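# Stack four magnet blocks into a neat tower

## Task

Pick four magnet blocks out of the pile and build them into one tidy vertical stack, each resting squarely on the one below, then open the gripper so nothing is held at the end.

## Robot and tools

ROBOT. Two six-joint arms, left_arm and right_arm, each ending in a parallel two-finger gripper with a fisheye wrist camera (cam_left_wrist, cam_right_wrist, each 504x504). Base positions in the scene frame: left_arm at (+0.035, +0.283, 0) m, right_arm at (+0.043, -0.334, 0) m, both nearly unrotated. Joint ranges (rad), base to hand: waist -2.618 to 3.054, shoulder 0.000 to 3.142, elbow 0.000 to 3.142, wrist pitch -1.571 to 1.571, wrist yaw -1.571 to 1.571, wrist roll -2.094 to 2.094. Elbows cannot fully straighten.

FRAMES. The scene frame has its origin on the table surface midway between the arms; +x runs out across the table, +y toward left_arm, +z up. The names left/right are just arm labels, not image sides. Each gripper also has its own axes: fingers point along its +z, and they close and open along its y.

RESULTS. A state line lists, per arm, end_effector_position (metres, scene frame; the spot between the finger pads, roughly 1 cm short of the tips) and end_effector_quat_wxyz. Printed positions can be slightly wrong, more so when the arm is stretched. grip_measured is the measured finger gap on the same scale as the commanded opening (the last Joint positions entry gives it in metres). A Hand target line, present only when no steps are pending, shows where the controller is currently steering each gripper. HELD marks control steps where part of your command was withheld; a pose unreachable line names an arm whose command the clearance check altered or blocked; FAULT and OVER-TEMPERATURE FAULT lines report an arm stop; MOTOR HOT warns from 75 °C.

execute_actions. Argument actions is a list holding zero or one item; optional pictures (true/false) requests camera images (empty lists always include them). Empty list: just report state. Motion item: {"rows": [...], "steps": n} with 1 to 15 rows and n from 3 to 15 (default 15); each step is 1/30 s, one row per step, and the final row repeats to fill the count. Wait item: {"steps": n}, n up to 300, counted from the previous result, so your thinking time is included.

ROW LAYOUT. Every row is a single list of 14 numbers, each within [-1, 1], covering both arms even if only one moves: left_arm dx, dy, dz, rx, ry, rz, opening, then right_arm dx, dy, dz, rx, ry, rz, opening. The first six per arm are offsets, expressed in that gripper's own axes, from the gripper's pose in the latest result that reported it (before any such result, or for later calls within one reply, from where the arm is when the action begins). All rows of one action share that same reference; they do not add up. Scale: 1.0 equals 0.6 m of translation or 180 degrees of rotation; rx, ry, rz form one rotation vector. Opening is absolute, not an offset: +1 fully open (0.094 m), -1 closed. All-zero offsets pull the arm back to its reference pose; they are not a pause.

move. Argument target: one 14-number row laid out and referenced exactly as above (offsets in each gripper's frame from its last reported pose, absolute openings). Optional speed: path top speed in m/s, 0.002 to 0.5, default 0.25; rotation capped at twice that value in rad/s. Both grippers travel straight lines that finish together, lasting 0.5 to 10 s (cut short at 10 s). The opening is applied at the start. Paths ignore obstacles and the other arm. Hands lag, drift and may overshoot speed, especially near full reach. The result adds a move: line with the outcome (done, off_target, moving, held, fault) and any limits (paced = pose clipped; held = steps blocked, after which the arm may lurch fast), plus each gripper's remaining distance to its goal.

wait. Argument seconds, 0 to 10; sends nothing new.

zoom_image. Arguments camera (cam_left_wrist or cam_right_wrist) and region [x0, y0, x1, y1] in image pixels from the top-left, at most 504 by 504; gives a sharper crop of the latest image.

read_manual. Optional section, only "licences"; returns licence text, no motion.

finished_scene. Argument scene: the current scene's number.

CONTROL DETAILS. Each step, the commanded pose is limited to within 70 mm and 16 degrees of the measured pose, so large offsets need several actions; after an action the arm only continues to its last clipped pose. Position is favoured over orientation when both cannot be met. Arms tend to finish a centimetre or more low and can sag further under repeated zero offsets: to hold an arm still, send the correction back to its desired pose in the first call of a reply and zeros afterward, raising the aim if it still droops. The last 3 steps of every action are held back and executed while you write the next reply; the simulation keeps running while you think.

GRIPPING. To hold a block, command an opening about 0.03 below the grip_measured value seen on contact; smaller margins grip more gently. Readings may be off by about 1 mm. Pads can spike in force on first contact, so close gently.

CAUTIONS. Do not let the arms collide or shove each other. Nothing may leave the table. Avoid dropping, slamming or hard pushing blocks; approach contacts slowly, since faster moves and targets set deeper past contact press harder. Occasional external tugs may disturb a held block or nudge loose ones. Holding loads heats motors: at 90 °C the arm halts for 10 s, at 100 °C it goes limp and falls, so avoid long holds while deliberating. Efficient, smooth motion is preferred.

Each tool is called after "Call:" as name(argument=value, ...), one argument or row to a line, values as JSON.

## Session

Call:
execute_actions(
  actions=[],
)

Scene clock: 0.00 s of 5800.00 s.
left_arm: end_effector_position=(+0.5488, +0.3793, +0.1896) grip_measured=+1.000 end_effector_quat_wxyz=(+0.310, +0.574, +0.743, +0.147) | right_arm: end_effector_position=(+0.1016, -0.4435, +0.1024) grip_measured=+1.000 end_effector_quat_wxyz=(+0.008, +0.986, +0.153, +0.059)
Joint positions: left_arm=[ 0.415  1.983  1.83  -0.78   0.316  1.499  0.094] | right_arm=[-1.246  0.929  0.766 -1.372 -0.115  1.58   0.094]
Joint velocities: left_arm=[-0.002 -0.007 -0.022  0.066 -0.007 -0.022  0.   ] | right_arm=[-0.007  0.002 -0.002  0.022 -0.022 -0.022  0.   ]
Hand target (left_arm): +0.548, +0.377, +0.194; +0.314, +0.573, +0.743, +0.145
Hand target (right_arm): +0.100, -0.445, +0.105; +0.013, +0.987, +0.153, +0.056

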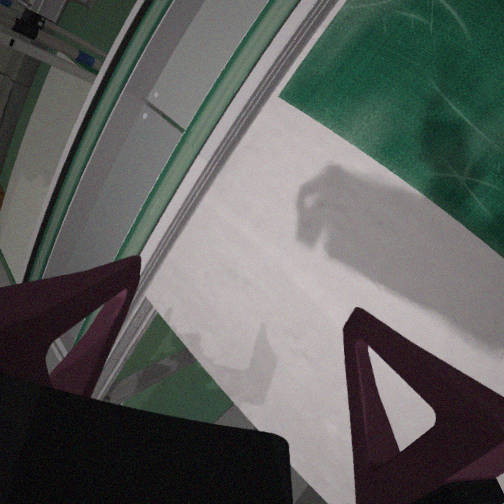

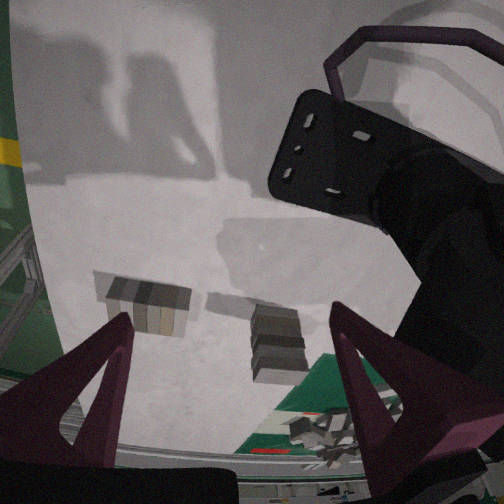

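Call:
zoom_image(
  camera="cam_right_wrist",
  region=[80, 250, 420, 490],
)

Region (80, 250, 420, 490) of cam_right_wrist's 504x504 image, scaled by 1.482, with more detail than that image has; it fills the top 356 rows of this view, and the rest is white.

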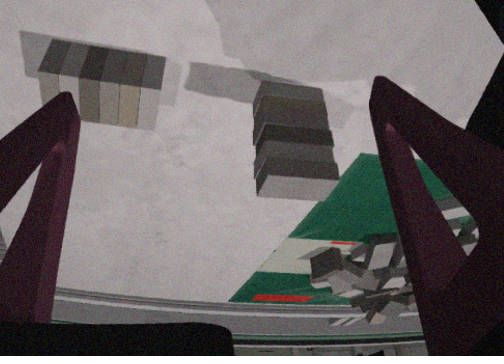

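Call:
move(
  target=[0,0,0,0,0,0,1,0.569,-0.326,-0.197,0.005,-0.038,0.098,1],
  speed=0.3,
)

Scene clock: 4.60 s of 5800.00 s.
left_arm: end_effector_position=(+0.5488, +0.3793, +0.1896) grip_measured=+1.000 end_effector_quat_wxyz=(+0.310, +0.574, +0.743, +0.147) | right_arm: end_effector_position=(+0.3502, -0.1599, +0.2427) grip_measured=+1.000 end_effector_quat_wxyz=(-0.314, +0.757, +0.545, +0.176)
Joint positions: left_arm=[ 0.415  1.983  1.83  -0.78   0.316  1.499  0.094] | right_arm=[ 0.178  1.797  1.834 -1.559 -0.735  2.079  0.094]
Joint velocities: left_arm=[ 0.012 -0.012  0.007  0.007 -0.037  0.051  0.   ] | right_arm=[ 0.007 -0.012 -0.002  0.066  0.022 -0.051  0.   ]
Hand target (left_arm): +0.549, +0.379, +0.190; +0.310, +0.574, +0.743, +0.147
Hand target (right_arm): +0.349, -0.158, +0.248; -0.315, +0.758, +0.544, +0.175
Off the commanded pose (left_arm): 0.000 m, 0 deg.
Off the commanded pose (right_arm): 0.011 m, 82 deg; orientation clipped at the last step of the last action.
joint sent to its limit (right arm) — the command would take joint 4 (wrist pitch) past its lower limit and joint 6 (wrist roll) past its upper limit, so those joints were sent only as far as their limits.
Kept back: nothing.
move: off_target (right_arm); limits=paced
camera_calibration (this result's frames):
cam_right_wrist: T_world_to_cam=[[-0.927898, 0.156678, 0.338314, 0.260592], [0.366956, 0.223311, 0.903037, -0.278977], [0.0659368, 0.962073, -0.264703, 0.322143], [0, 0, 0, 1]] pos_world=[0.322934, -0.288456, 0.249037]

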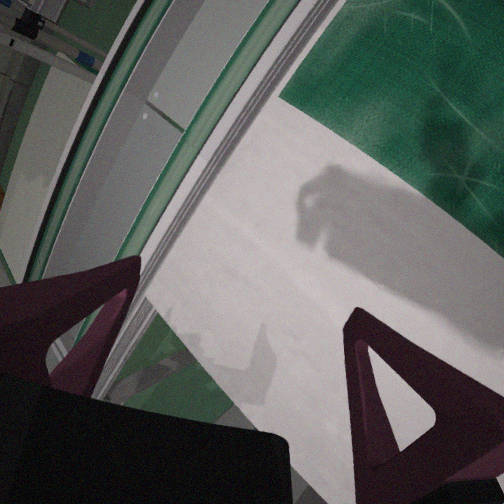

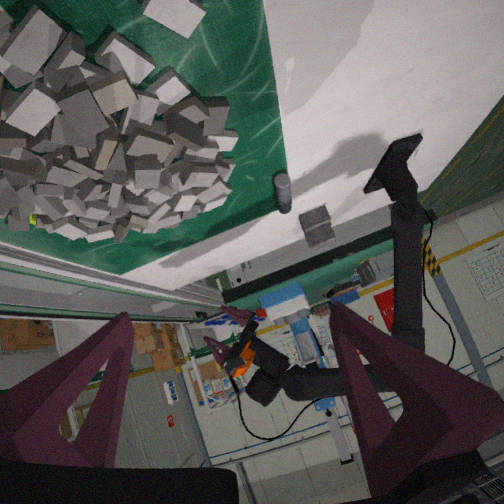

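Call:
move(
  target=[0,0,0,0,0,0,1,-0.13,0.016,0.044,-0.024,-0.238,-0.204,1],
  speed=0.3,
)

Scene clock: 7.27 s of 5800.00 s.
left_arm: end_effector_position=(+0.5488, +0.3793, +0.1896) grip_measured=+1.000 end_effector_quat_wxyz=(+0.310, +0.574, +0.743, +0.147) | right_arm: end_effector_position=(+0.3321, -0.1995, +0.1679) grip_measured=+1.000 end_effector_quat_wxyz=(-0.015, +0.580, +0.815, -0.005)
Joint positions: left_arm=[ 0.415  1.983  1.83  -0.78   0.316  1.499  0.094] | right_arm=[ 0.432  1.781  1.698 -1.51  -0.02   1.658  0.094]
Joint velocities: left_arm=[ 0.007 -0.017 -0.012 -0.051 -0.007 -0.066  0.   ] | right_arm=[ 0.027 -0.002  0.007 -0.037 -0.007 -0.081  0.   ]
Hand target (left_arm): +0.549, +0.379, +0.190; +0.310, +0.574, +0.743, +0.147
Hand target (right_arm): +0.330, -0.202, +0.171; -0.001, +0.573, +0.820, -0.005
Off the commanded pose (left_arm): 0.000 m, 0 deg.
Off the commanded pose (right_arm): 0.005 m, 2 deg.
Kept back: nothing.
move: done
camera_calibration (this result's frames):
cam_right_wrist: T_world_to_cam=[[-0.939295, -0.328309, 0.0996844, 0.222365], [-0.219153, 0.797618, 0.56194, 0.170591], [-0.264, 0.505982, -0.821149, 0.453647], [0, 0, 0, 1]] pos_world=[0.366015, -0.292599, 0.254484]

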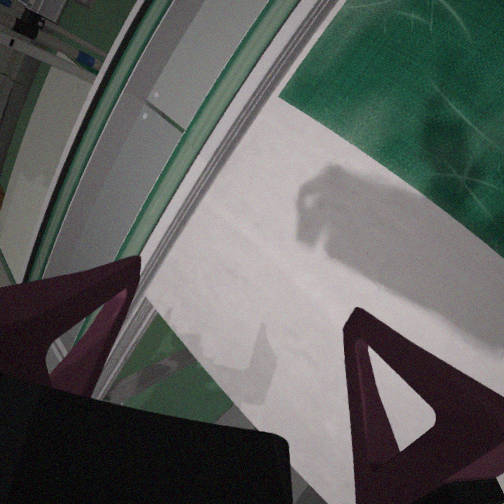

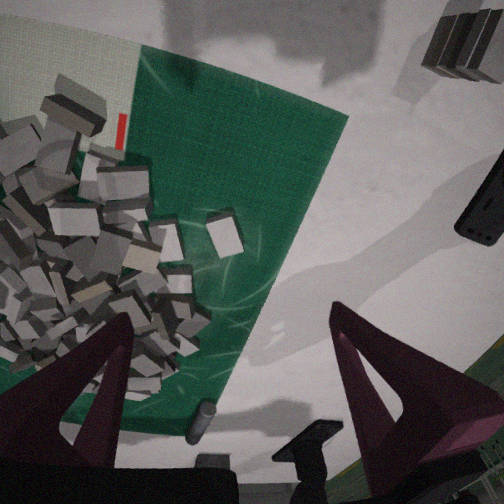

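Call:
zoom_image(
  camera="cam_right_wrist",
  region=[20, 60, 270, 310],
)

Region (20, 60, 270, 310) of cam_right_wrist's 504x504 image, scaled by 2.016, with more detail than that image has.

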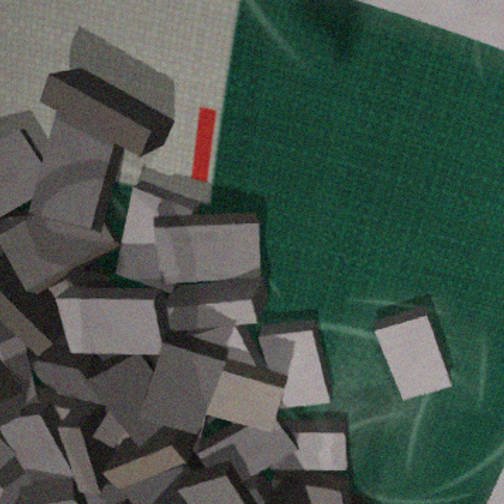

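Call:
move(
  target=[0,0,0,0,0,0,1,0.076,0.007,0.19,-0.007,-0.007,-0.072,0.1],
  speed=0.3,
)

Scene clock: 8.80 s of 5800.00 s.
left_arm: end_effector_position=(+0.5488, +0.3793, +0.1896) grip_measured=+1.000 end_effector_quat_wxyz=(+0.310, +0.574, +0.743, +0.147) | right_arm: end_effector_position=(+0.3195, -0.1534, +0.0545) grip_measured=+0.102 end_effector_quat_wxyz=(-0.009, +0.488, +0.873, +0.002)
Joint positions: left_arm=[ 0.415  1.983  1.83  -0.78   0.316  1.499  0.094] | right_arm=[ 0.577  1.835  1.312 -1.052 -0.018  1.587  0.052]
Joint velocities: left_arm=[-0.012 -0.012 -0.007 -0.037  0.022  0.022  0.   ] | right_arm=[-0.017 -0.007 -0.007 -0.007 -0.007  0.066  0.   ]
Hand target (left_arm): +0.549, +0.379, +0.190; +0.310, +0.574, +0.743, +0.147
Hand target (right_arm): +0.320, -0.156, +0.054; +0.000, +0.484, +0.875, -0.002
Off the commanded pose (left_arm): 0.000 m, 0 deg.
Off the commanded pose (right_arm): 0.002 m, 1 deg.
Kept back: nothing.
move: done
camera_calibration (this result's frames):
cam_right_wrist: T_world_to_cam=[[-0.848663, -0.522838, 0.0800685, 0.179296], [-0.394487, 0.726494, 0.56266, 0.239847], [-0.352349, 0.445923, -0.822802, 0.35303], [0, 0, 0, 1]] pos_world=[0.371168, -0.237929, 0.141165]

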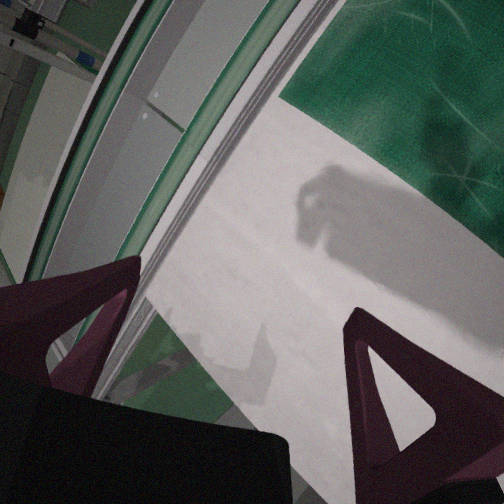

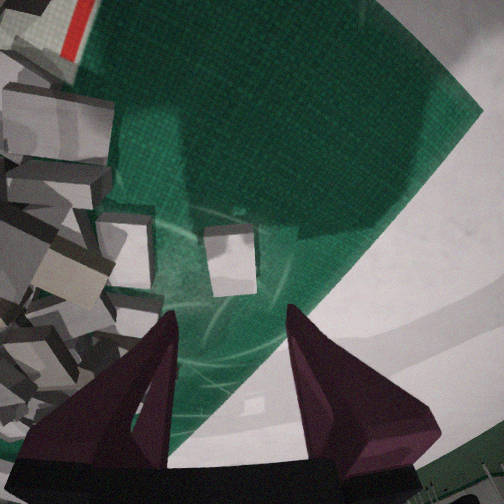

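Call:
move(
  target=[0,0,0,0,0,0,1,-0.005,0,0.066,-0.003,-0.004,0,0.1],
  speed=0.1,
)

Call:
move(
  target=[0,0,0,0,0,0,1,0,0,0,0,0,0,-0.52],
)

Scene clock: 10.03 s of 5800.00 s.
left_arm: end_effector_position=(+0.5488, +0.3793, +0.1896) grip_measured=+1.000 end_effector_quat_wxyz=(+0.310, +0.574, +0.743, +0.147) | right_arm: end_effector_position=(+0.3218, -0.1520, +0.0179) grip_measured=+0.102 end_effector_quat_wxyz=(-0.005, +0.488, +0.873, +0.009)
Joint positions: left_arm=[ 0.415  1.983  1.83  -0.78   0.316  1.499  0.094] | right_arm=[ 0.577  1.879  1.214 -0.895 -0.018  1.586  0.052]
Joint velocities: left_arm=[-0.007 -0.022 -0.012  0.037  0.037  0.051  0.   ] | right_arm=[-0.002  0.007 -0.022  0.022  0.037  0.022 -0.001]
Hand target (left_arm): +0.549, +0.379, +0.190; +0.310, +0.574, +0.743, +0.147
Hand target (right_arm): +0.321, -0.156, +0.015; -0.001, +0.488, +0.873, +0.003
Off the commanded pose (left_arm): 0.000 m, 0 deg.
Off the commanded pose (right_arm): 0.005 m, 1 deg.
Kept back: nothing.
move: done
camera_calibration (this result's frames):
cam_right_wrist: T_world_to_cam=[[-0.849439, -0.523782, 0.0640831, 0.18528], [-0.40238, 0.721499, 0.563497, 0.262052], [-0.341385, 0.452871, -0.823629, 0.320614], [0, 0, 0, 1]] pos_world=[0.372282, -0.237221, 0.104528]

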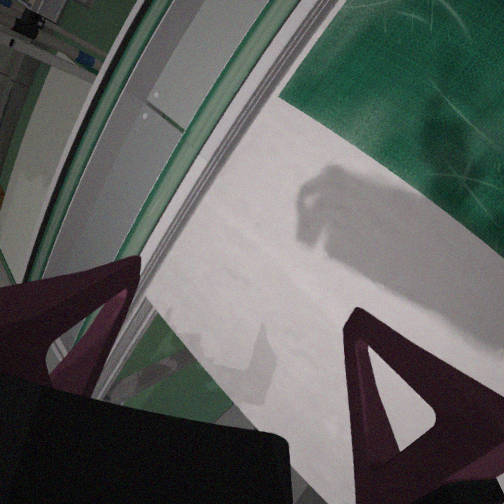

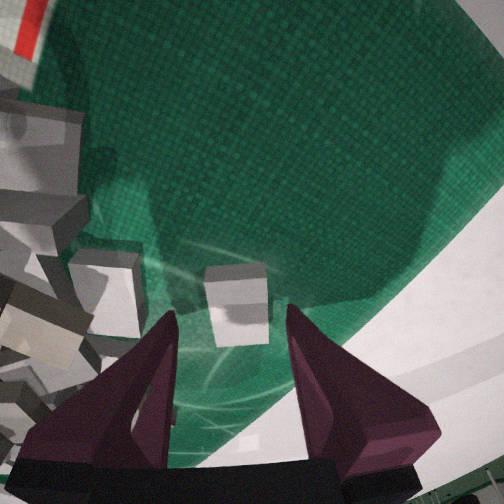

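Scene clock: 10.53 s of 5800.00 s.
left_arm: end_effector_position=(+0.5488, +0.3793, +0.1896) grip_measured=+1.000 end_effector_quat_wxyz=(+0.310, +0.574, +0.743, +0.147) | right_arm: end_effector_position=(+0.3218, -0.1517, +0.0179) grip_measured=-0.490 end_effector_quat_wxyz=(-0.005, +0.488, +0.873, +0.010)
Joint positions: left_arm=[ 0.415  1.983  1.83  -0.78   0.316  1.499  0.094] | right_arm=[ 0.577  1.879  1.214 -0.894 -0.019  1.587  0.024]
Joint velocities: left_arm=[-0.007 -0.017 -0.007  0.007 -0.022 -0.037  0.   ] | right_arm=[-0.002 -0.017 -0.007 -0.007  0.022 -0.051  0.001]
Hand target (left_arm): +0.549, +0.379, +0.190; +0.310, +0.574, +0.743, +0.147
Hand target (right_arm): +0.322, -0.152, +0.018; -0.005, +0.488, +0.873, +0.009
Off the commanded pose (left_arm): 0.000 m, 0 deg.
Off the commanded pose (right_arm): 0.000 m, 0 deg.
Kept back: nothing.
move: done
camera_calibration (this result's frames):
cam_right_wrist: T_world_to_cam=[[-0.849633, -0.523557, 0.063345, 0.185576], [-0.402127, 0.720872, 0.56448, 0.261677], [-0.341201, 0.454128, -0.823012, 0.320633], [0, 0, 0, 1]] pos_world=[0.372299, -0.237085, 0.104418]

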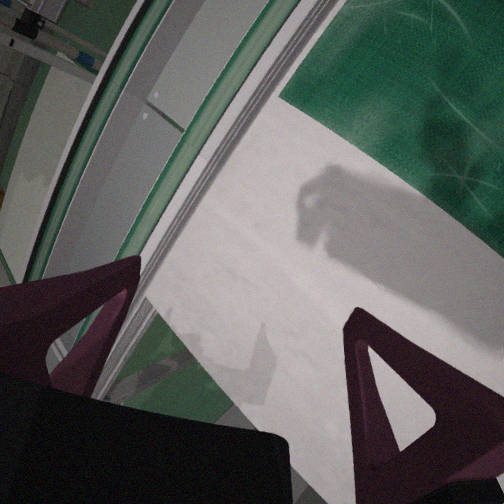

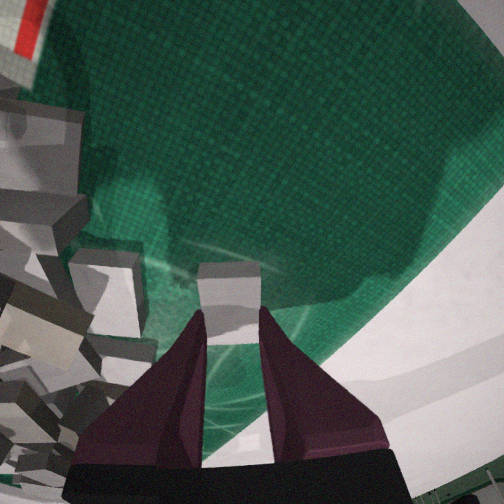

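Call:
move(
  target=[0,0,0,0,0,0,1,0,0,-0.02,0,0,0,-0.53],
  speed=0.1,
)

Call:
move(
  target=[0,0,0,0,0,0,1,-0.085,-0.068,0,0,0,0,-0.53],
  speed=0.15,
)

Scene clock: 11.47 s of 5800.00 s.
left_arm: end_effector_position=(+0.5488, +0.3793, +0.1896) grip_measured=+1.000 end_effector_quat_wxyz=(+0.310, +0.574, +0.743, +0.147) | right_arm: end_effector_position=(+0.3167, -0.1549, +0.0179) grip_measured=-0.490 end_effector_quat_wxyz=(-0.011, +0.488, +0.873, -0.001)
Joint positions: left_arm=[ 0.415  1.983  1.83  -0.78   0.316  1.499  0.094] | right_arm=[ 0.577  1.879  1.214 -0.918 -0.019  1.587  0.024]
Joint velocities: left_arm=[-0.007 -0.017  0.012 -0.022  0.007 -0.022  0.   ] | right_arm=[-0.012 -0.017  0.012  0.037 -0.051 -0.037 -0.   ]
Hand target (left_arm): +0.549, +0.379, +0.190; +0.310, +0.574, +0.743, +0.147
Hand target (right_arm): +0.322, -0.152, +0.030; -0.005, +0.488, +0.873, +0.010
Off the commanded pose (left_arm): 0.000 m, 0 deg.
Off the commanded pose (right_arm): 0.013 m, 1 deg.
Kept back: nothing.
move: off_target (right_arm)
camera_calibration (this result's frames):
cam_right_wrist: T_world_to_cam=[[-0.848061, -0.522592, 0.087692, 0.178733], [-0.390392, 0.728079, 0.563467, 0.259325], [-0.35831, 0.44362, -0.821472, 0.324093], [0, 0, 0, 1]] pos_world=[0.368941, -0.239179, 0.104439]

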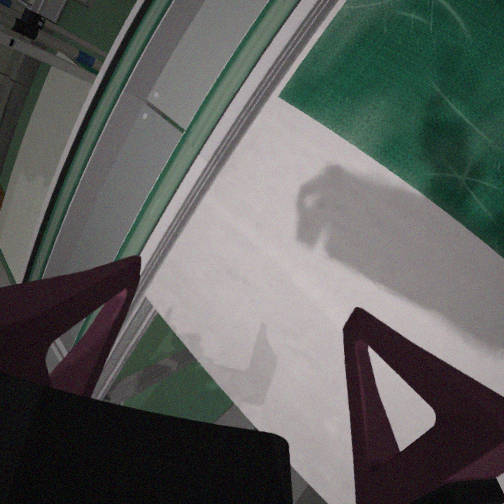

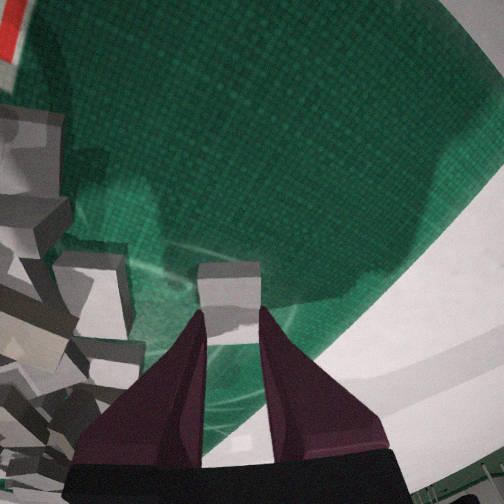

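Scene clock: 12.40 s of 5800.00 s.
left_arm: end_effector_position=(+0.5488, +0.3793, +0.1896) grip_measured=+1.000 end_effector_quat_wxyz=(+0.310, +0.574, +0.743, +0.147) | right_arm: end_effector_position=(+0.3102, -0.2138, +0.0169) grip_measured=-0.490 end_effector_quat_wxyz=(-0.017, +0.490, +0.872, +0.002)
Joint positions: left_arm=[ 0.415  1.983  1.83  -0.78   0.316  1.499  0.094] | right_arm=[ 0.413  1.766  1.064 -0.886 -0.029  1.426  0.024]
Joint velocities: left_arm=[-0.007  0.007 -0.002  0.066 -0.066  0.022  0.   ] | right_arm=[ 0.012  0.002  0.017 -0.007 -0.051 -0.037  0.001]
Hand target (left_arm): +0.549, +0.379, +0.190; +0.310, +0.574, +0.743, +0.147
Hand target (right_arm): +0.308, -0.219, +0.017; -0.012, +0.488, +0.873, +0.001
Off the commanded pose (left_arm): 0.000 m, 0 deg.
Off the commanded pose (right_arm): 0.006 m, 1 deg.
Kept back: nothing.
move: done
camera_calibration (this result's frames):
cam_right_wrist: T_world_to_cam=[[-0.849588, -0.52006, 0.0879646, 0.143582], [-0.383808, 0.723958, 0.573216, 0.297119], [-0.361789, 0.453236, -0.814669, 0.35002], [0, 0, 0, 1]] pos_world=[0.362656, -0.299072, 0.102207]

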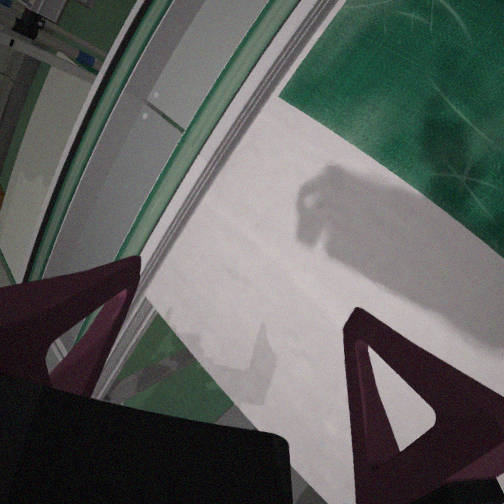

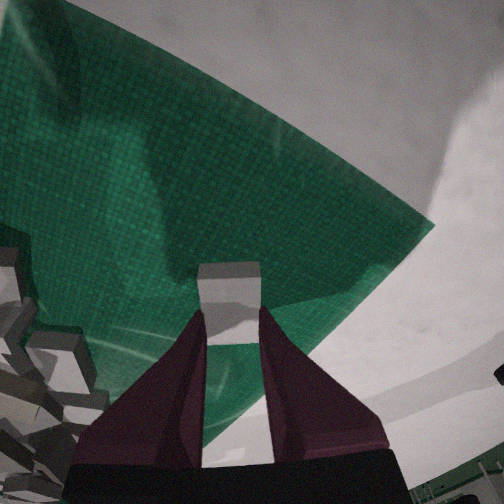

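Call:
move(
  target=[0,0,0,0,0,0,1,0,0,0,0,0,0,0.0],
)

Call:
move(
  target=[0,0,0,0,0,0,1,0,0,-0.08,0,0,0,0.0],
)

Call:
move(
  target=[0,0,0,0,0,0,1,-0.061,0.177,-0.05,0,0,-0.426,0.0],
  speed=0.35,
)

Scene clock: 13.33 s of 5800.00 s.
left_arm: end_effector_position=(+0.5488, +0.3793, +0.1896) grip_measured=+1.000 end_effector_quat_wxyz=(+0.310, +0.574, +0.743, +0.147) | right_arm: end_effector_position=(+0.3102, -0.2137, +0.0169) grip_measured=-0.002 end_effector_quat_wxyz=(-0.017, +0.489, +0.872, +0.002)
Joint positions: left_arm=[ 0.415  1.983  1.83  -0.78   0.316  1.499  0.094] | right_arm=[ 0.413  1.766  1.064 -0.886 -0.029  1.424  0.047]
Joint velocities: left_arm=[-0.012 -0.002 -0.012  0.007  0.125 -0.022  0.   ] | right_arm=[-0.002  0.012  0.022 -0.037  0.007 -0.081 -0.   ]
Hand target (left_arm): +0.549, +0.379, +0.190; +0.310, +0.574, +0.743, +0.147
Hand target (right_arm): +0.310, -0.214, +0.017; -0.017, +0.490, +0.872, +0.002
Off the commanded pose (left_arm): 0.000 m, 0 deg.
Off the commanded pose (right_arm): 0.000 m, 0 deg.
Kept back: nothing.
move: done
camera_calibration (this result's frames):
cam_right_wrist: T_world_to_cam=[[-0.84839, -0.522033, 0.0878369, 0.142801], [-0.385399, 0.722843, 0.573555, 0.297312], [-0.362907, 0.452746, -0.814444, 0.350221], [0, 0, 0, 1]] pos_world=[0.362833, -0.298924, 0.102168]

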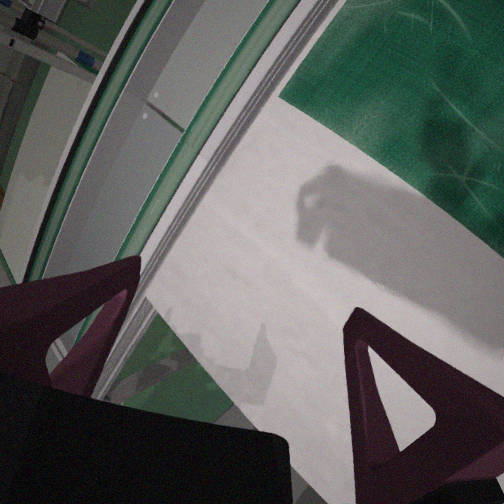

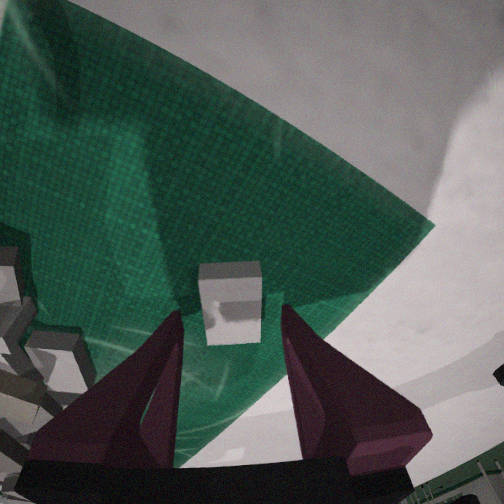

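Scene clock: 14.33 s of 5800.00 s.
left_arm: end_effector_position=(+0.5488, +0.3793, +0.1896) grip_measured=+1.000 end_effector_quat_wxyz=(+0.310, +0.574, +0.743, +0.147) | right_arm: end_effector_position=(+0.3057, -0.2154, +0.0549) grip_measured=-0.002 end_effector_quat_wxyz=(-0.025, +0.489, +0.872, -0.007)
Joint positions: left_arm=[ 0.415  1.983  1.83  -0.78   0.316  1.499  0.094] | right_arm=[ 0.413  1.715  1.166 -1.063 -0.03   1.424  0.047]
Joint velocities: left_arm=[-0.012  0.002 -0.027 -0.022  0.007  0.051  0.   ] | right_arm=[-0.002 -0.017  0.022  0.022 -0.022 -0.037 -0.   ]
Hand target (left_arm): +0.549, +0.379, +0.190; +0.310, +0.574, +0.743, +0.147
Hand target (right_arm): +0.311, -0.214, +0.065; -0.017, +0.489, +0.872, +0.003
Off the commanded pose (left_arm): 0.000 m, 0 deg.
Off the commanded pose (right_arm): 0.012 m, 1 deg.
Kept back: nothing.
move: off_target (right_arm)
camera_calibration (this result's frames):
cam_right_wrist: T_world_to_cam=[[-0.84613, -0.52113, 0.111745, 0.133012], [-0.372301, 0.727943, 0.575752, 0.272058], [-0.381386, 0.445558, -0.809952, 0.384183], [0, 0, 0, 1]] pos_world=[0.360355, -0.299902, 0.139669]

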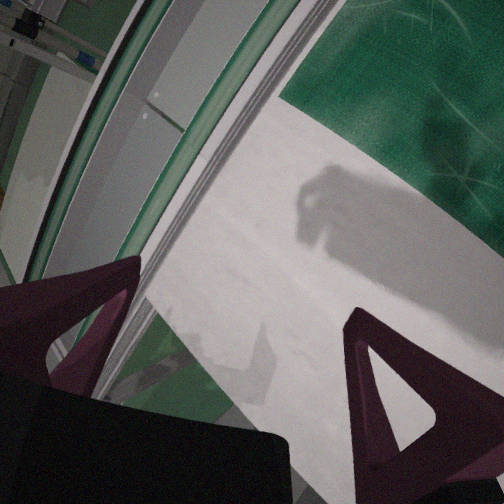

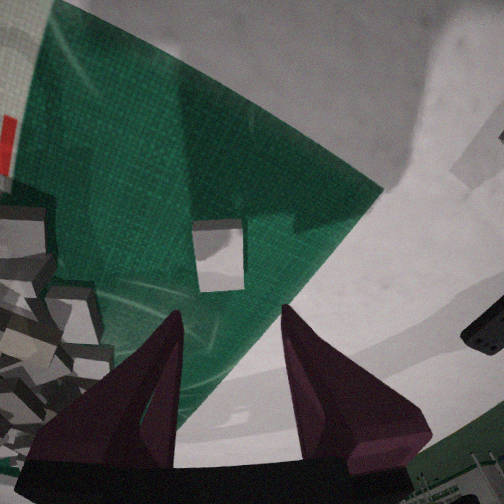

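Scene clock: 16.90 s of 5800.00 s.
left_arm: end_effector_position=(+0.5488, +0.3793, +0.1896) grip_measured=+1.000 end_effector_quat_wxyz=(+0.310, +0.574, +0.743, +0.147) | right_arm: end_effector_position=(+0.4089, -0.1894, +0.0767) grip_measured=-0.002 end_effector_quat_wxyz=(-0.034, -0.158, +0.987, +0.008)
Joint positions: left_arm=[ 0.415  1.983  1.83  -0.78   0.316  1.499  0.094] | right_arm=[ 0.371  2.118  1.8   -1.316 -0.03   0.042  0.047]
Joint velocities: left_arm=[-0.012  0.017  0.027 -0.022 -0.007 -0.051  0.   ] | right_arm=[ 0.007  0.012 -0.007  0.022 -0.081 -0.066 -0.   ]
Hand target (left_arm): +0.549, +0.379, +0.190; +0.310, +0.574, +0.743, +0.147
Hand target (right_arm): +0.417, -0.192, +0.082; -0.023, -0.157, +0.987, +0.010
Off the commanded pose (left_arm): 0.000 m, 0 deg.
Off the commanded pose (right_arm): 0.009 m, 1 deg.
Kept back: nothing.
move: done
camera_calibration (this result's frames):
cam_right_wrist: T_world_to_cam=[[0.315726, -0.947648, 0.0477507, -0.319574], [-0.766646, -0.225122, 0.60131, 0.257774], [-0.559081, -0.226457, -0.797588, 0.374029], [0, 0, 0, 1]] pos_world=[0.507632, -0.160112, 0.158579]

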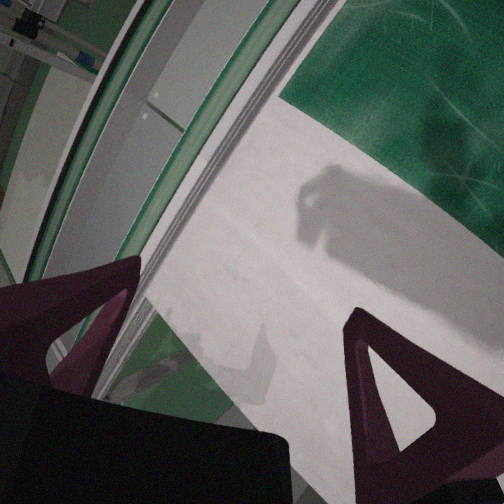

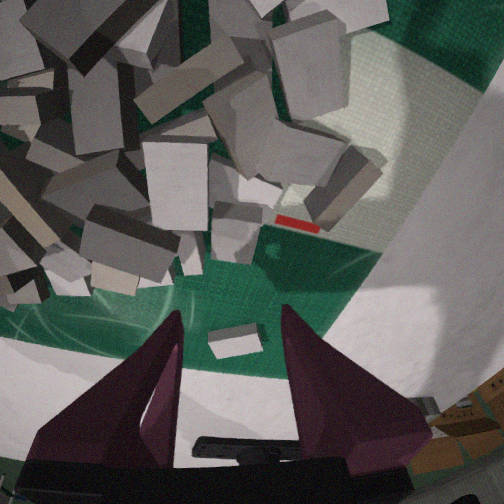

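Call:
move(
  target=[0,0,0,0,0,0,1,-0.024,-0.004,0.048,0.008,-0.025,0,-0.2],
  speed=0.15,
)

Scene clock: 18.13 s of 5800.00 s.
left_arm: end_effector_position=(+0.5488, +0.3793, +0.1896) grip_measured=+1.000 end_effector_quat_wxyz=(+0.310, +0.574, +0.743, +0.147) | right_arm: end_effector_position=(+0.4210, -0.1882, +0.0461) grip_measured=-0.198 end_effector_quat_wxyz=(-0.001, -0.159, +0.987, +0.006)
Joint positions: left_arm=[ 0.415  1.983  1.83  -0.78   0.316  1.499  0.094] | right_arm=[ 0.371  2.118  1.68  -1.132 -0.013  0.042  0.038]
Joint velocities: left_arm=[ 0.002 -0.007 -0.012 -0.022 -0.022 -0.051  0.   ] | right_arm=[-0.012 -0.007  0.007  0.066  0.037  0.022 -0.001]
Hand target (left_arm): +0.549, +0.379, +0.190; +0.310, +0.574, +0.743, +0.147
Hand target (right_arm): +0.422, -0.188, +0.047; +0.007, -0.158, +0.987, +0.002
Off the commanded pose (left_arm): 0.000 m, 0 deg.
Off the commanded pose (right_arm): 0.002 m, 1 deg.
Kept back: nothing.
move: done
camera_calibration (this result's frames):
cam_right_wrist: T_world_to_cam=[[0.312968, -0.947692, 0.0626917, -0.320319], [-0.80427, -0.229338, 0.548228, 0.303131], [-0.505174, -0.221999, -0.833976, 0.336454], [0, 0, 0, 1]] pos_world=[0.514016, -0.159352, 0.134491]

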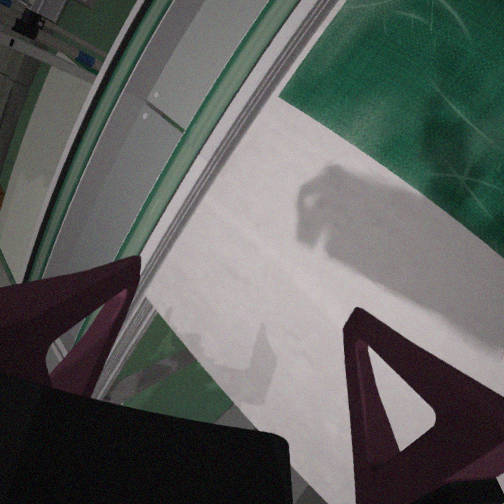

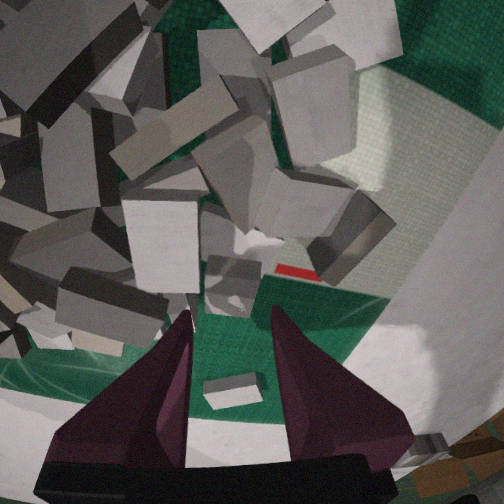

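Call:
zoom_image(
  camera="cam_right_wrist",
  region=[110, 170, 310, 370],
)

Region (110, 170, 310, 370) of cam_right_wrist's 504x504 image, scaled by 2.520, with more detail than that image has.

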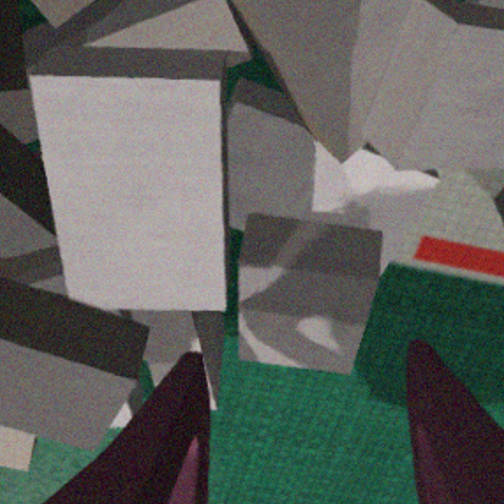

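Call:
move(
  target=[0,0,0,0,0,0,1,-0.012,0,-0.06,0,-0.008,0.03,-0.2],
)

Call:
move(
  target=[0,0,0,0,0,0,1,-0.07,0.04,-0.01,0,-0.008,0,-0.2],
  speed=0.15,
)

Scene clock: 19.47 s of 5800.00 s.
left_arm: end_effector_position=(+0.5488, +0.3793, +0.1896) grip_measured=+1.000 end_effector_quat_wxyz=(+0.310, +0.574, +0.743, +0.147) | right_arm: end_effector_position=(+0.4200, -0.1886, +0.0675) grip_measured=-0.198 end_effector_quat_wxyz=(-0.010, -0.116, +0.993, +0.004)
Joint positions: left_arm=[ 0.415  1.983  1.83  -0.78   0.316  1.499  0.094] | right_arm=[ 0.371  2.118  1.766 -1.235 -0.013  0.128  0.038]
Joint velocities: left_arm=[-0.012  0.007 -0.007 -0.037 -0.022 -0.007  0.   ] | right_arm=[-0.012 -0.007  0.002  0.022  0.051  0.11  -0.001]
Hand target (left_arm): +0.549, +0.379, +0.190; +0.310, +0.574, +0.743, +0.147
Hand target (right_arm): +0.427, -0.186, +0.082; +0.011, -0.112, +0.994, +0.008
Off the commanded pose (left_arm): 0.000 m, 0 deg.
Off the commanded pose (right_arm): 0.017 m, 2 deg.
Kept back: nothing.
move: off_target (right_arm)
camera_calibration (this result's frames):
cam_right_wrist: T_world_to_cam=[[0.230954, -0.970795, 0.064938, -0.291767], [-0.811373, -0.155333, 0.563512, 0.306442], [-0.536968, -0.182834, -0.823552, 0.373792], [0, 0, 0, 1]] pos_world=[0.516738, -0.167303, 0.1541]

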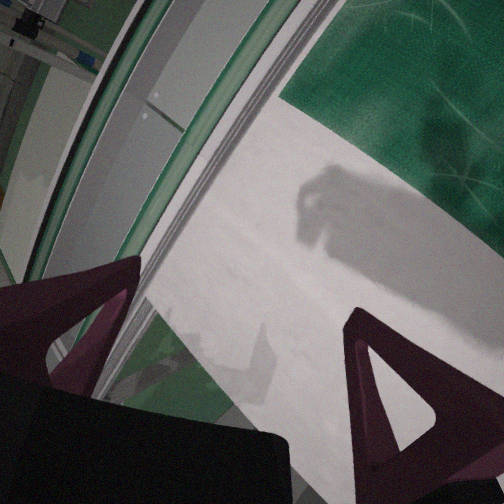

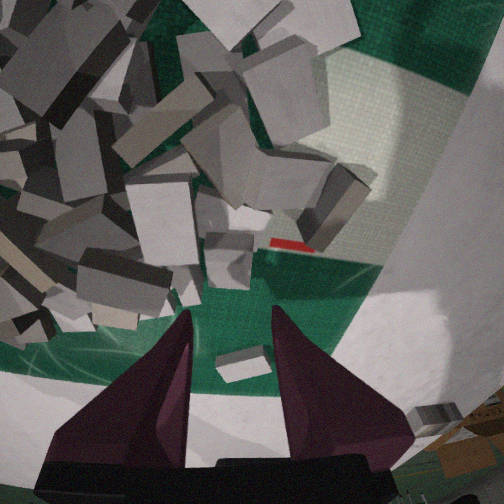

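Scene clock: 20.47 s of 5800.00 s.
left_arm: end_effector_position=(+0.5488, +0.3793, +0.1896) grip_measured=+1.000 end_effector_quat_wxyz=(+0.310, +0.574, +0.743, +0.147) | right_arm: end_effector_position=(+0.4510, -0.1599, +0.0676) grip_measured=-0.198 end_effector_quat_wxyz=(-0.008, -0.116, +0.993, +0.004)
Joint positions: left_arm=[ 0.415  1.983  1.83  -0.78   0.316  1.499  0.094] | right_arm=[ 0.406  2.291  2.047 -1.339 -0.013  0.163  0.038]
Joint velocities: left_arm=[-0.002  0.022 -0.002 -0.007  0.022 -0.022  0.   ] | right_arm=[-0.017  0.012 -0.017  0.022 -0.051 -0.051 -0.   ]
Hand target (left_arm): +0.549, +0.379, +0.190; +0.310, +0.574, +0.743, +0.147
Hand target (right_arm): +0.456, -0.156, +0.074; +0.003, -0.116, +0.993, +0.005
Off the commanded pose (left_arm): 0.000 m, 0 deg.
Off the commanded pose (right_arm): 0.008 m, 1 deg.
Kept back: nothing.
move: done
camera_calibration (this result's frames):
cam_right_wrist: T_world_to_cam=[[0.231832, -0.970588, 0.0648996, -0.271471], [-0.813261, -0.156783, 0.56038, 0.336832], [-0.533724, -0.182695, -0.825689, 0.394414], [0, 0, 0, 1]] pos_world=[0.547376, -0.13862, 0.154527]

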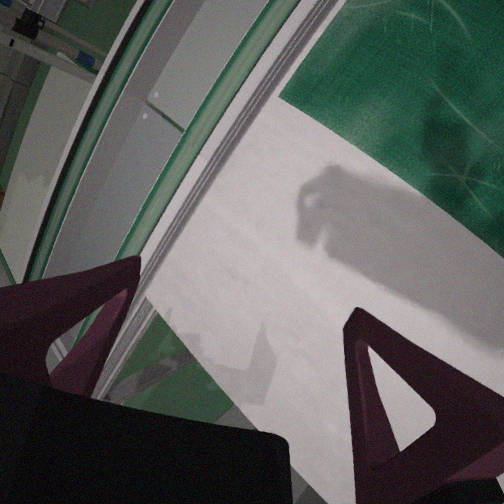

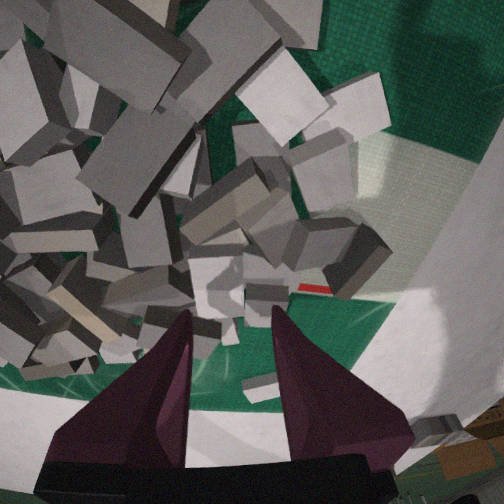

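Call:
move(
  target=[0,0,0,0,0,0,1,-0.003,0.018,0.018,0,-0.005,0,-0.2],
  speed=0.05,
)

Scene clock: 21.53 s of 5800.00 s.
left_arm: end_effector_position=(+0.5488, +0.3793, +0.1896) grip_measured=+1.000 end_effector_quat_wxyz=(+0.310, +0.574, +0.743, +0.147) | right_arm: end_effector_position=(+0.4508, -0.1525, +0.0598) grip_measured=-0.198 end_effector_quat_wxyz=(-0.002, -0.116, +0.993, +0.006)
Joint positions: left_arm=[ 0.415  1.983  1.83  -0.78   0.316  1.499  0.094] | right_arm=[ 0.422  2.291  2.017 -1.297 -0.013  0.179  0.038]
Joint velocities: left_arm=[ 0.002  0.017 -0.027 -0.051 -0.022 -0.007  0.   ] | right_arm=[-0.017 -0.002  0.007 -0.022 -0.066  0.051  0.   ]
Hand target (left_arm): +0.549, +0.379, +0.190; +0.310, +0.574, +0.743, +0.147
Hand target (right_arm): +0.450, -0.149, +0.057; -0.000, -0.116, +0.993, +0.005
Off the commanded pose (left_arm): 0.000 m, 0 deg.
Off the commanded pose (right_arm): 0.005 m, 0 deg.
Kept back: nothing.
move: done
camera_calibration (this result's frames):
cam_right_wrist: T_world_to_cam=[[0.230407, -0.97105, 0.0630399, -0.262987], [-0.81934, -0.158644, 0.550921, 0.345177], [-0.524971, -0.178587, -0.832173, 0.386361], [0, 0, 0, 1]] pos_world=[0.54624, -0.131614, 0.147933]

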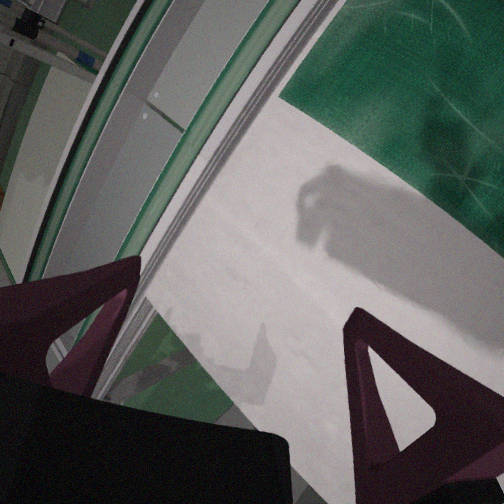

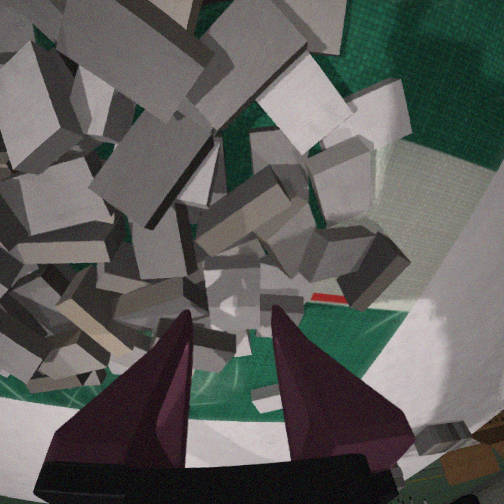

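Centred. Descend.

Call:
move(
  target=[0,0,0,0,0,0,1,0,0,0.033,0,0,0,-0.2],
  speed=0.05,
)

Call:
zoom_image(
  camera="cam_right_wrist",
  region=[130, 220, 330, 420],
)

Scene clock: 22.47 s of 5800.00 s.
left_arm: end_effector_position=(+0.5488, +0.3793, +0.1896) grip_measured=+1.000 end_effector_quat_wxyz=(+0.310, +0.574, +0.743, +0.147) | right_arm: end_effector_position=(+0.4507, -0.1525, +0.0503) grip_measured=-0.198 end_effector_quat_wxyz=(-0.001, -0.116, +0.993, +0.006)
Joint positions: left_arm=[ 0.415  1.983  1.83  -0.78   0.316  1.499  0.094] | right_arm=[ 0.422  2.291  1.979 -1.257 -0.013  0.18   0.038]
Joint velocities: left_arm=[ 0.002 -0.007 -0.007 -0.037 -0.11   0.007  0.   ] | right_arm=[ 0.012  0.002 -0.002  0.037  0.037 -0.051  0.   ]
Hand target (left_arm): +0.549, +0.379, +0.190; +0.310, +0.574, +0.743, +0.147
Hand target (right_arm): +0.451, -0.153, +0.040; -0.003, -0.116, +0.993, +0.006
Off the commanded pose (left_arm): 0.000 m, 0 deg.
Off the commanded pose (right_arm): 0.010 m, 0 deg.
Kept back: nothing.
move: done
camera_calibration (this result's frames):
cam_right_wrist: T_world_to_cam=[[0.229927, -0.971186, 0.0627014, -0.26218], [-0.82036, -0.158751, 0.549371, 0.350911], [-0.523587, -0.177753, -0.833223, 0.377982], [0, 0, 0, 1]] pos_world=[0.546062, -0.131731, 0.138603]

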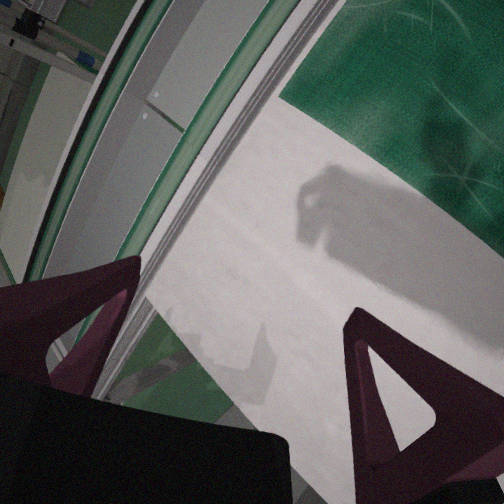

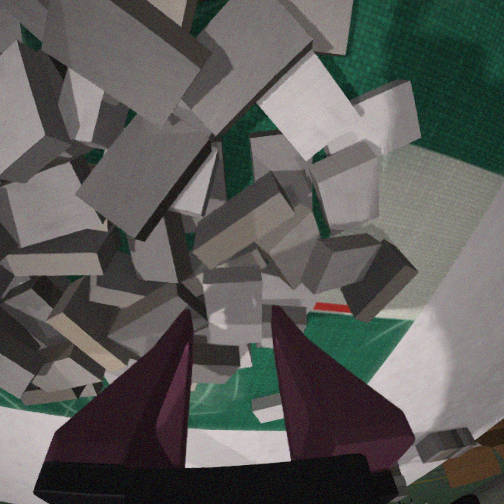

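Region (130, 220, 330, 420) of cam_right_wrist's 504x504 image, scaled by 2.520, with more detail than that image has.

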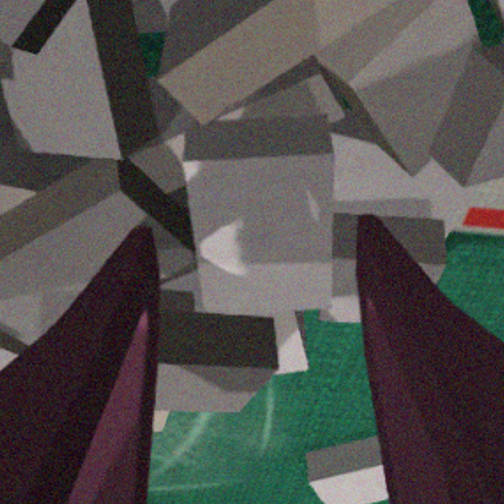

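Call:
move(
  target=[0,0,0,0,0,0,1,0,0,0.022,0,0,0,-0.25],
  speed=0.04,
)

Scene clock: 23.40 s of 5800.00 s.
left_arm: end_effector_position=(+0.5488, +0.3793, +0.1896) grip_measured=+1.000 end_effector_quat_wxyz=(+0.310, +0.574, +0.743, +0.147) | right_arm: end_effector_position=(+0.4519, -0.1515, +0.0499) grip_measured=-0.248 end_effector_quat_wxyz=(+0.003, -0.116, +0.993, +0.009)
Joint positions: left_arm=[ 0.415  1.983  1.83  -0.78   0.316  1.499  0.094] | right_arm=[ 0.422  2.288  1.971 -1.243 -0.015  0.18   0.035]
Joint velocities: left_arm=[ 0.007  0.002  0.017 -0.007 -0.007  0.007  0.   ] | right_arm=[-0.007  0.002 -0.007 -0.022 -0.081 -0.022  0.   ]
Hand target (left_arm): +0.549, +0.379, +0.190; +0.310, +0.574, +0.743, +0.147
Hand target (right_arm): +0.451, -0.153, +0.037; -0.002, -0.116, +0.993, +0.006
Off the commanded pose (left_arm): 0.000 m, 0 deg.
Off the commanded pose (right_arm): 0.013 m, 1 deg.
Kept back: nothing.
move: off_target (right_arm)
camera_calibration (this result's frames):
cam_right_wrist: T_world_to_cam=[[0.229486, -0.971533, 0.05882, -0.261155], [-0.824437, -0.161907, 0.542301, 0.353979], [-0.51734, -0.172944, -0.838123, 0.376509], [0, 0, 0, 1]] pos_world=[0.546548, -0.131294, 0.138959]

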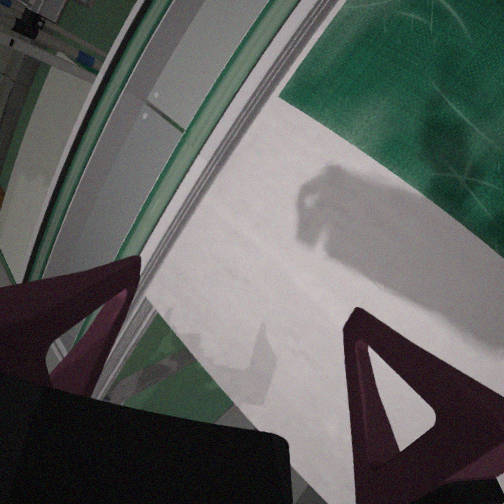

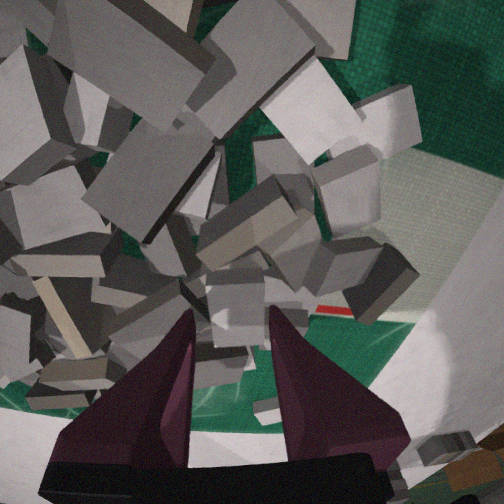

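Blocked by a neighbour under the left finger; try closing here.

Call:
move(
  target=[0,0,0,0,0,0,1,0,0,0.008,0,0,0,-0.53],
  speed=0.04,
)

Scene clock: 24.33 s of 5800.00 s.
left_arm: end_effector_position=(+0.5488, +0.3793, +0.1896) grip_measured=+1.000 end_effector_quat_wxyz=(+0.310, +0.574, +0.743, +0.147) | right_arm: end_effector_position=(+0.4520, -0.1523, +0.0501) grip_measured=-0.528 end_effector_quat_wxyz=(+0.003, -0.116, +0.993, +0.007)
Joint positions: left_arm=[ 0.415  1.983  1.83  -0.78   0.316  1.499  0.094] | right_arm=[ 0.422  2.287  1.97  -1.244 -0.012  0.18   0.022]
Joint velocities: left_arm=[-0.002 -0.002  0.007 -0.037  0.037 -0.037  0.   ] | right_arm=[ 0.002  0.002  0.017  0.051  0.022 -0.066 -0.   ]
Hand target (left_arm): +0.549, +0.379, +0.190; +0.310, +0.574, +0.743, +0.147
Hand target (right_arm): +0.452, -0.152, +0.045; +0.003, -0.116, +0.993, +0.009
Off the commanded pose (left_arm): 0.000 m, 0 deg.
Off the commanded pose (right_arm): 0.005 m, 0 deg.
Kept back: nothing.
move: done
camera_calibration (this result's frames):
cam_right_wrist: T_world_to_cam=[[0.229011, -0.971459, 0.0618168, -0.261819], [-0.825165, -0.160051, 0.541743, 0.354511], [-0.516388, -0.175074, -0.838268, 0.375904], [0, 0, 0, 1]] pos_world=[0.546602, -0.131796, 0.139239]

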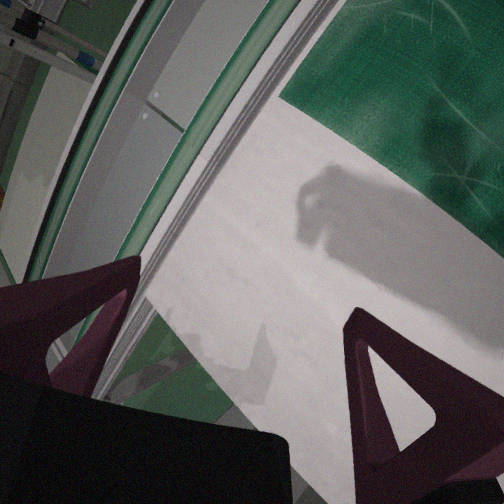

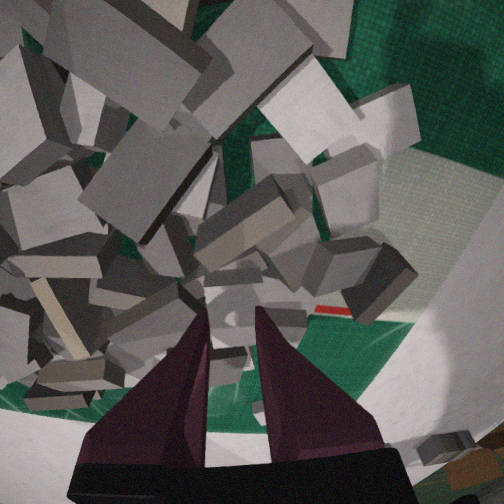

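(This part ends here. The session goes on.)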